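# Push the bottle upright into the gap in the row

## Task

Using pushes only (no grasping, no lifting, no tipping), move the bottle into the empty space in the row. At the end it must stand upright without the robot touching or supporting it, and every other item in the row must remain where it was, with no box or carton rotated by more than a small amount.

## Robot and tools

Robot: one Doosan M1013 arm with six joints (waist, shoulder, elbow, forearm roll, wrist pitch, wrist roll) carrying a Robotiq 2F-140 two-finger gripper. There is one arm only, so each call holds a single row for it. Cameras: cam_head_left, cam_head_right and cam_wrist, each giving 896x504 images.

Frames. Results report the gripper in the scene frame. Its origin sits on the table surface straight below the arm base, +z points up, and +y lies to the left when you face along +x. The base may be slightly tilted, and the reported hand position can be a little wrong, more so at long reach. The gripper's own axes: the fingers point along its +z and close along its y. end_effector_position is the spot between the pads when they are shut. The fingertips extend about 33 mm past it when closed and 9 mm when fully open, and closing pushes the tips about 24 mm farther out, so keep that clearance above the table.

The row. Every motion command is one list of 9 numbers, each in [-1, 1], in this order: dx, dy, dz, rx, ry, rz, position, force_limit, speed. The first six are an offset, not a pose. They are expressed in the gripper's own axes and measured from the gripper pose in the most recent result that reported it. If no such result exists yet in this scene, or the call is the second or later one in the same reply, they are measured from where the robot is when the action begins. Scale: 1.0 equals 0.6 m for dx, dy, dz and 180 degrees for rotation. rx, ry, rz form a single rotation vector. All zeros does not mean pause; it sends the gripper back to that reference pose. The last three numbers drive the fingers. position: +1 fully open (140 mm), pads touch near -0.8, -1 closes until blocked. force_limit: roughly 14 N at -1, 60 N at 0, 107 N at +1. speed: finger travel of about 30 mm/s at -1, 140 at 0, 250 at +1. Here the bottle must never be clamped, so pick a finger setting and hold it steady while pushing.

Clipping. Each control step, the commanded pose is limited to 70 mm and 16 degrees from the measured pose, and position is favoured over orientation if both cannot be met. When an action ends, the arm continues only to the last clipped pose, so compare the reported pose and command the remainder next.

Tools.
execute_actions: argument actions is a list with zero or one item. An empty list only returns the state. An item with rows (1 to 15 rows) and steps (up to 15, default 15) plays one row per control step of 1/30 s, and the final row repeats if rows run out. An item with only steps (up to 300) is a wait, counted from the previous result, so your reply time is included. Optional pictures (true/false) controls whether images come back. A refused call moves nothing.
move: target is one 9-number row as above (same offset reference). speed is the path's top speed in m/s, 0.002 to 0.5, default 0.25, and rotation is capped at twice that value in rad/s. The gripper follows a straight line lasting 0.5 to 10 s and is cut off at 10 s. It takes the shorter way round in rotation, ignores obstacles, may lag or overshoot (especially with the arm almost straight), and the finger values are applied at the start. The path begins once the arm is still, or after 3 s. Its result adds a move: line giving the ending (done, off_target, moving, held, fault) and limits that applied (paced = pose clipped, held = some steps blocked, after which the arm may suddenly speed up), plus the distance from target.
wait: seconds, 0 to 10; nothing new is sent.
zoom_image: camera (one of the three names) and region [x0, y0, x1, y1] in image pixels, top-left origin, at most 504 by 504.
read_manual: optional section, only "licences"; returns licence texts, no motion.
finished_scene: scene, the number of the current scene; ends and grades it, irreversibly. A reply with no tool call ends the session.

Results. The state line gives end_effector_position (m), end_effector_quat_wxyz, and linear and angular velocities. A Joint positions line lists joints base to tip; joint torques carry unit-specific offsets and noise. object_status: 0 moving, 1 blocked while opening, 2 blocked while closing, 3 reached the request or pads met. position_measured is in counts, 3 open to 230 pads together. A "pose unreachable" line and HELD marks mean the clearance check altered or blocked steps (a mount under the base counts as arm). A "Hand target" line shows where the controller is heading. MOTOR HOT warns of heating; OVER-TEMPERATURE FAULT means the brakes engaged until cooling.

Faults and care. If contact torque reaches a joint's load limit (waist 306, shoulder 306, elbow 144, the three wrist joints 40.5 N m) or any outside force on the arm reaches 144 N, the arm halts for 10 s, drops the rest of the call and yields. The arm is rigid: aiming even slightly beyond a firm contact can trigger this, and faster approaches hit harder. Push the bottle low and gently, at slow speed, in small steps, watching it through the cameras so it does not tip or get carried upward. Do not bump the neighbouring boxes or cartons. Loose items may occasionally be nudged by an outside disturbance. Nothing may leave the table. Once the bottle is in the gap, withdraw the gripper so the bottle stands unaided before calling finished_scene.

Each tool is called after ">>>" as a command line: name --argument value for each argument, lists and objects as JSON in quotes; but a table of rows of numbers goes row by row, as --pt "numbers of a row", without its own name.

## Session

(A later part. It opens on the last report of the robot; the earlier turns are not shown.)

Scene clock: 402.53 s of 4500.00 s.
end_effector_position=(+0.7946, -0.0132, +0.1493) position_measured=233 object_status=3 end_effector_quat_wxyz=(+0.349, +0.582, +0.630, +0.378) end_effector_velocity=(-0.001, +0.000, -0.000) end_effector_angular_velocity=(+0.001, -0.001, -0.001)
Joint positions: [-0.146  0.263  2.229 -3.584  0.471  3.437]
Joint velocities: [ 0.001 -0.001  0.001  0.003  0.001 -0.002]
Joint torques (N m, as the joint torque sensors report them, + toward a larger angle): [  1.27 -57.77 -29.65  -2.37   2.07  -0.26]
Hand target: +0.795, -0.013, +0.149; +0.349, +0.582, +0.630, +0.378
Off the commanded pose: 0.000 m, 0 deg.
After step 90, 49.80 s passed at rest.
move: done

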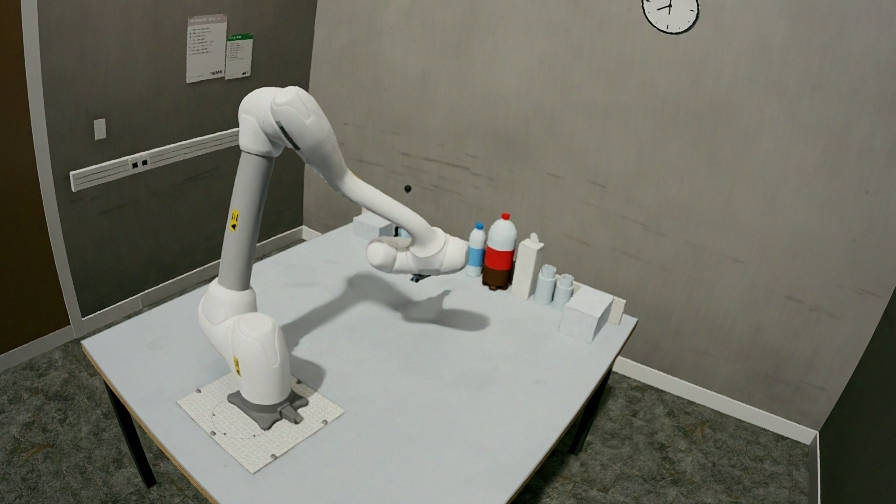

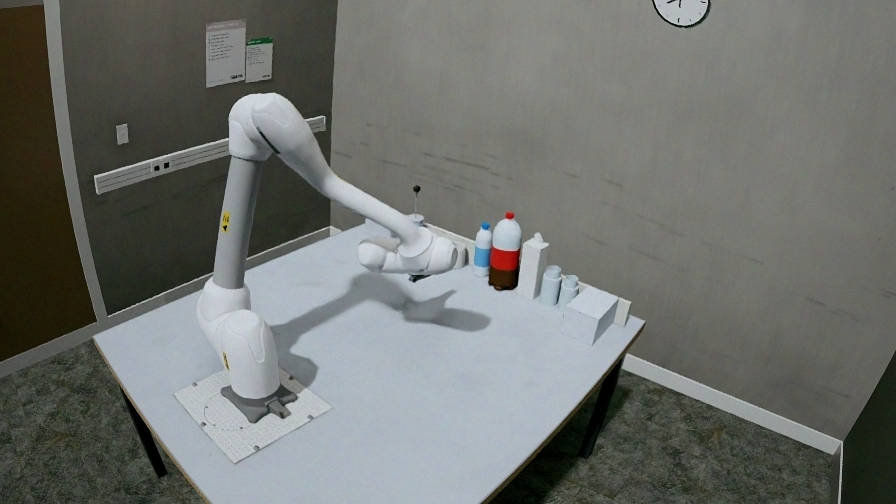

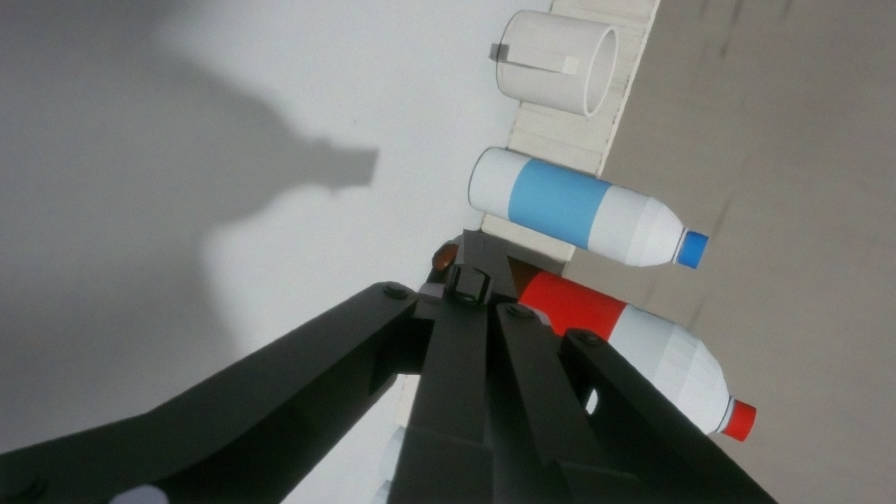

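>>> zoom_image --camera "cam_head_left" --region '[455, 200, 575, 315]'

>>> zoom_image --camera "cam_head_right" --region '[455, 200, 575, 315]'

Region (455, 200, 575, 315) of cam_head_left's 896x504 image, scaled by 4.200, with more detail than that image has; it fills the top 483 rows of this view, and the rest is white.

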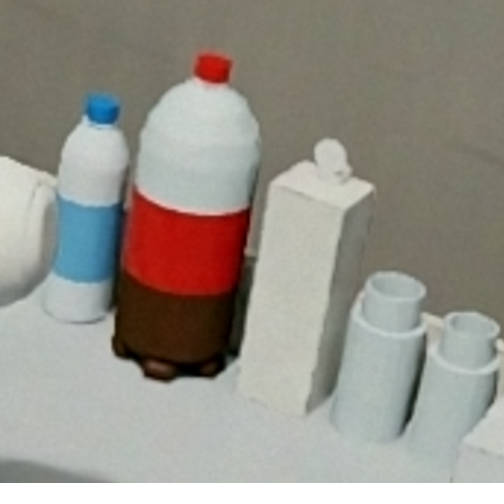

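Region (455, 200, 575, 315) of cam_head_right's 896x504 image, scaled by 4.200, with more detail than that image has; it fills the top 483 rows of this view, and the rest is white.

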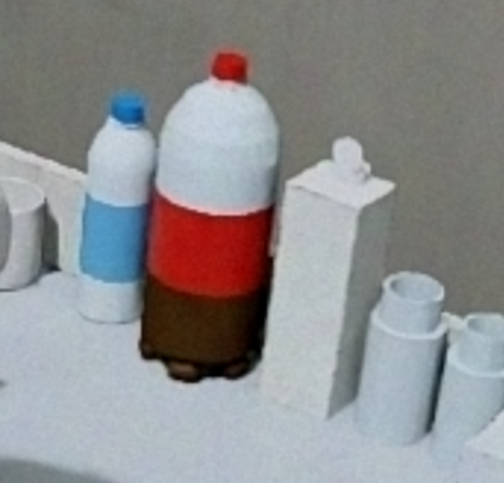

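>>> zoom_image --camera "cam_wrist" --region '[420, 130, 780, 460]'

>>> zoom_image --camera "cam_wrist" --region '[430, 100, 630, 290]'

Region (420, 130, 780, 460) of cam_wrist's 896x504 image, scaled by 1.400, with more detail than that image has; it fills the top 462 rows of this view, and the rest is white.

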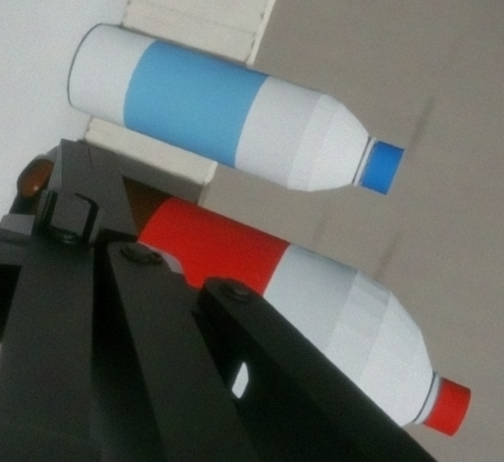

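Region (430, 100, 630, 290) of cam_wrist's 896x504 image, scaled by 2.520, with more detail than that image has; it fills the top 479 rows of this view, and the rest is white.

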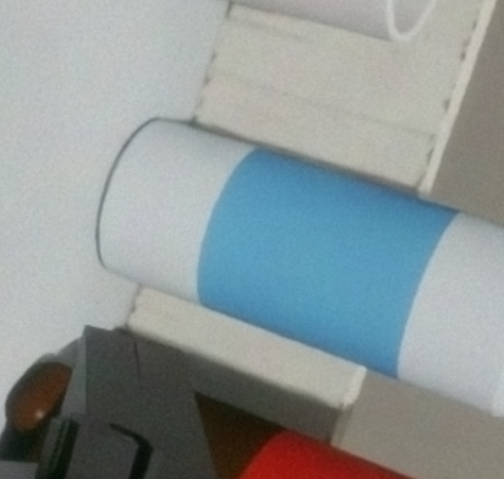

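>>> finished_scene --scene 1

The scene is finished: the task was done.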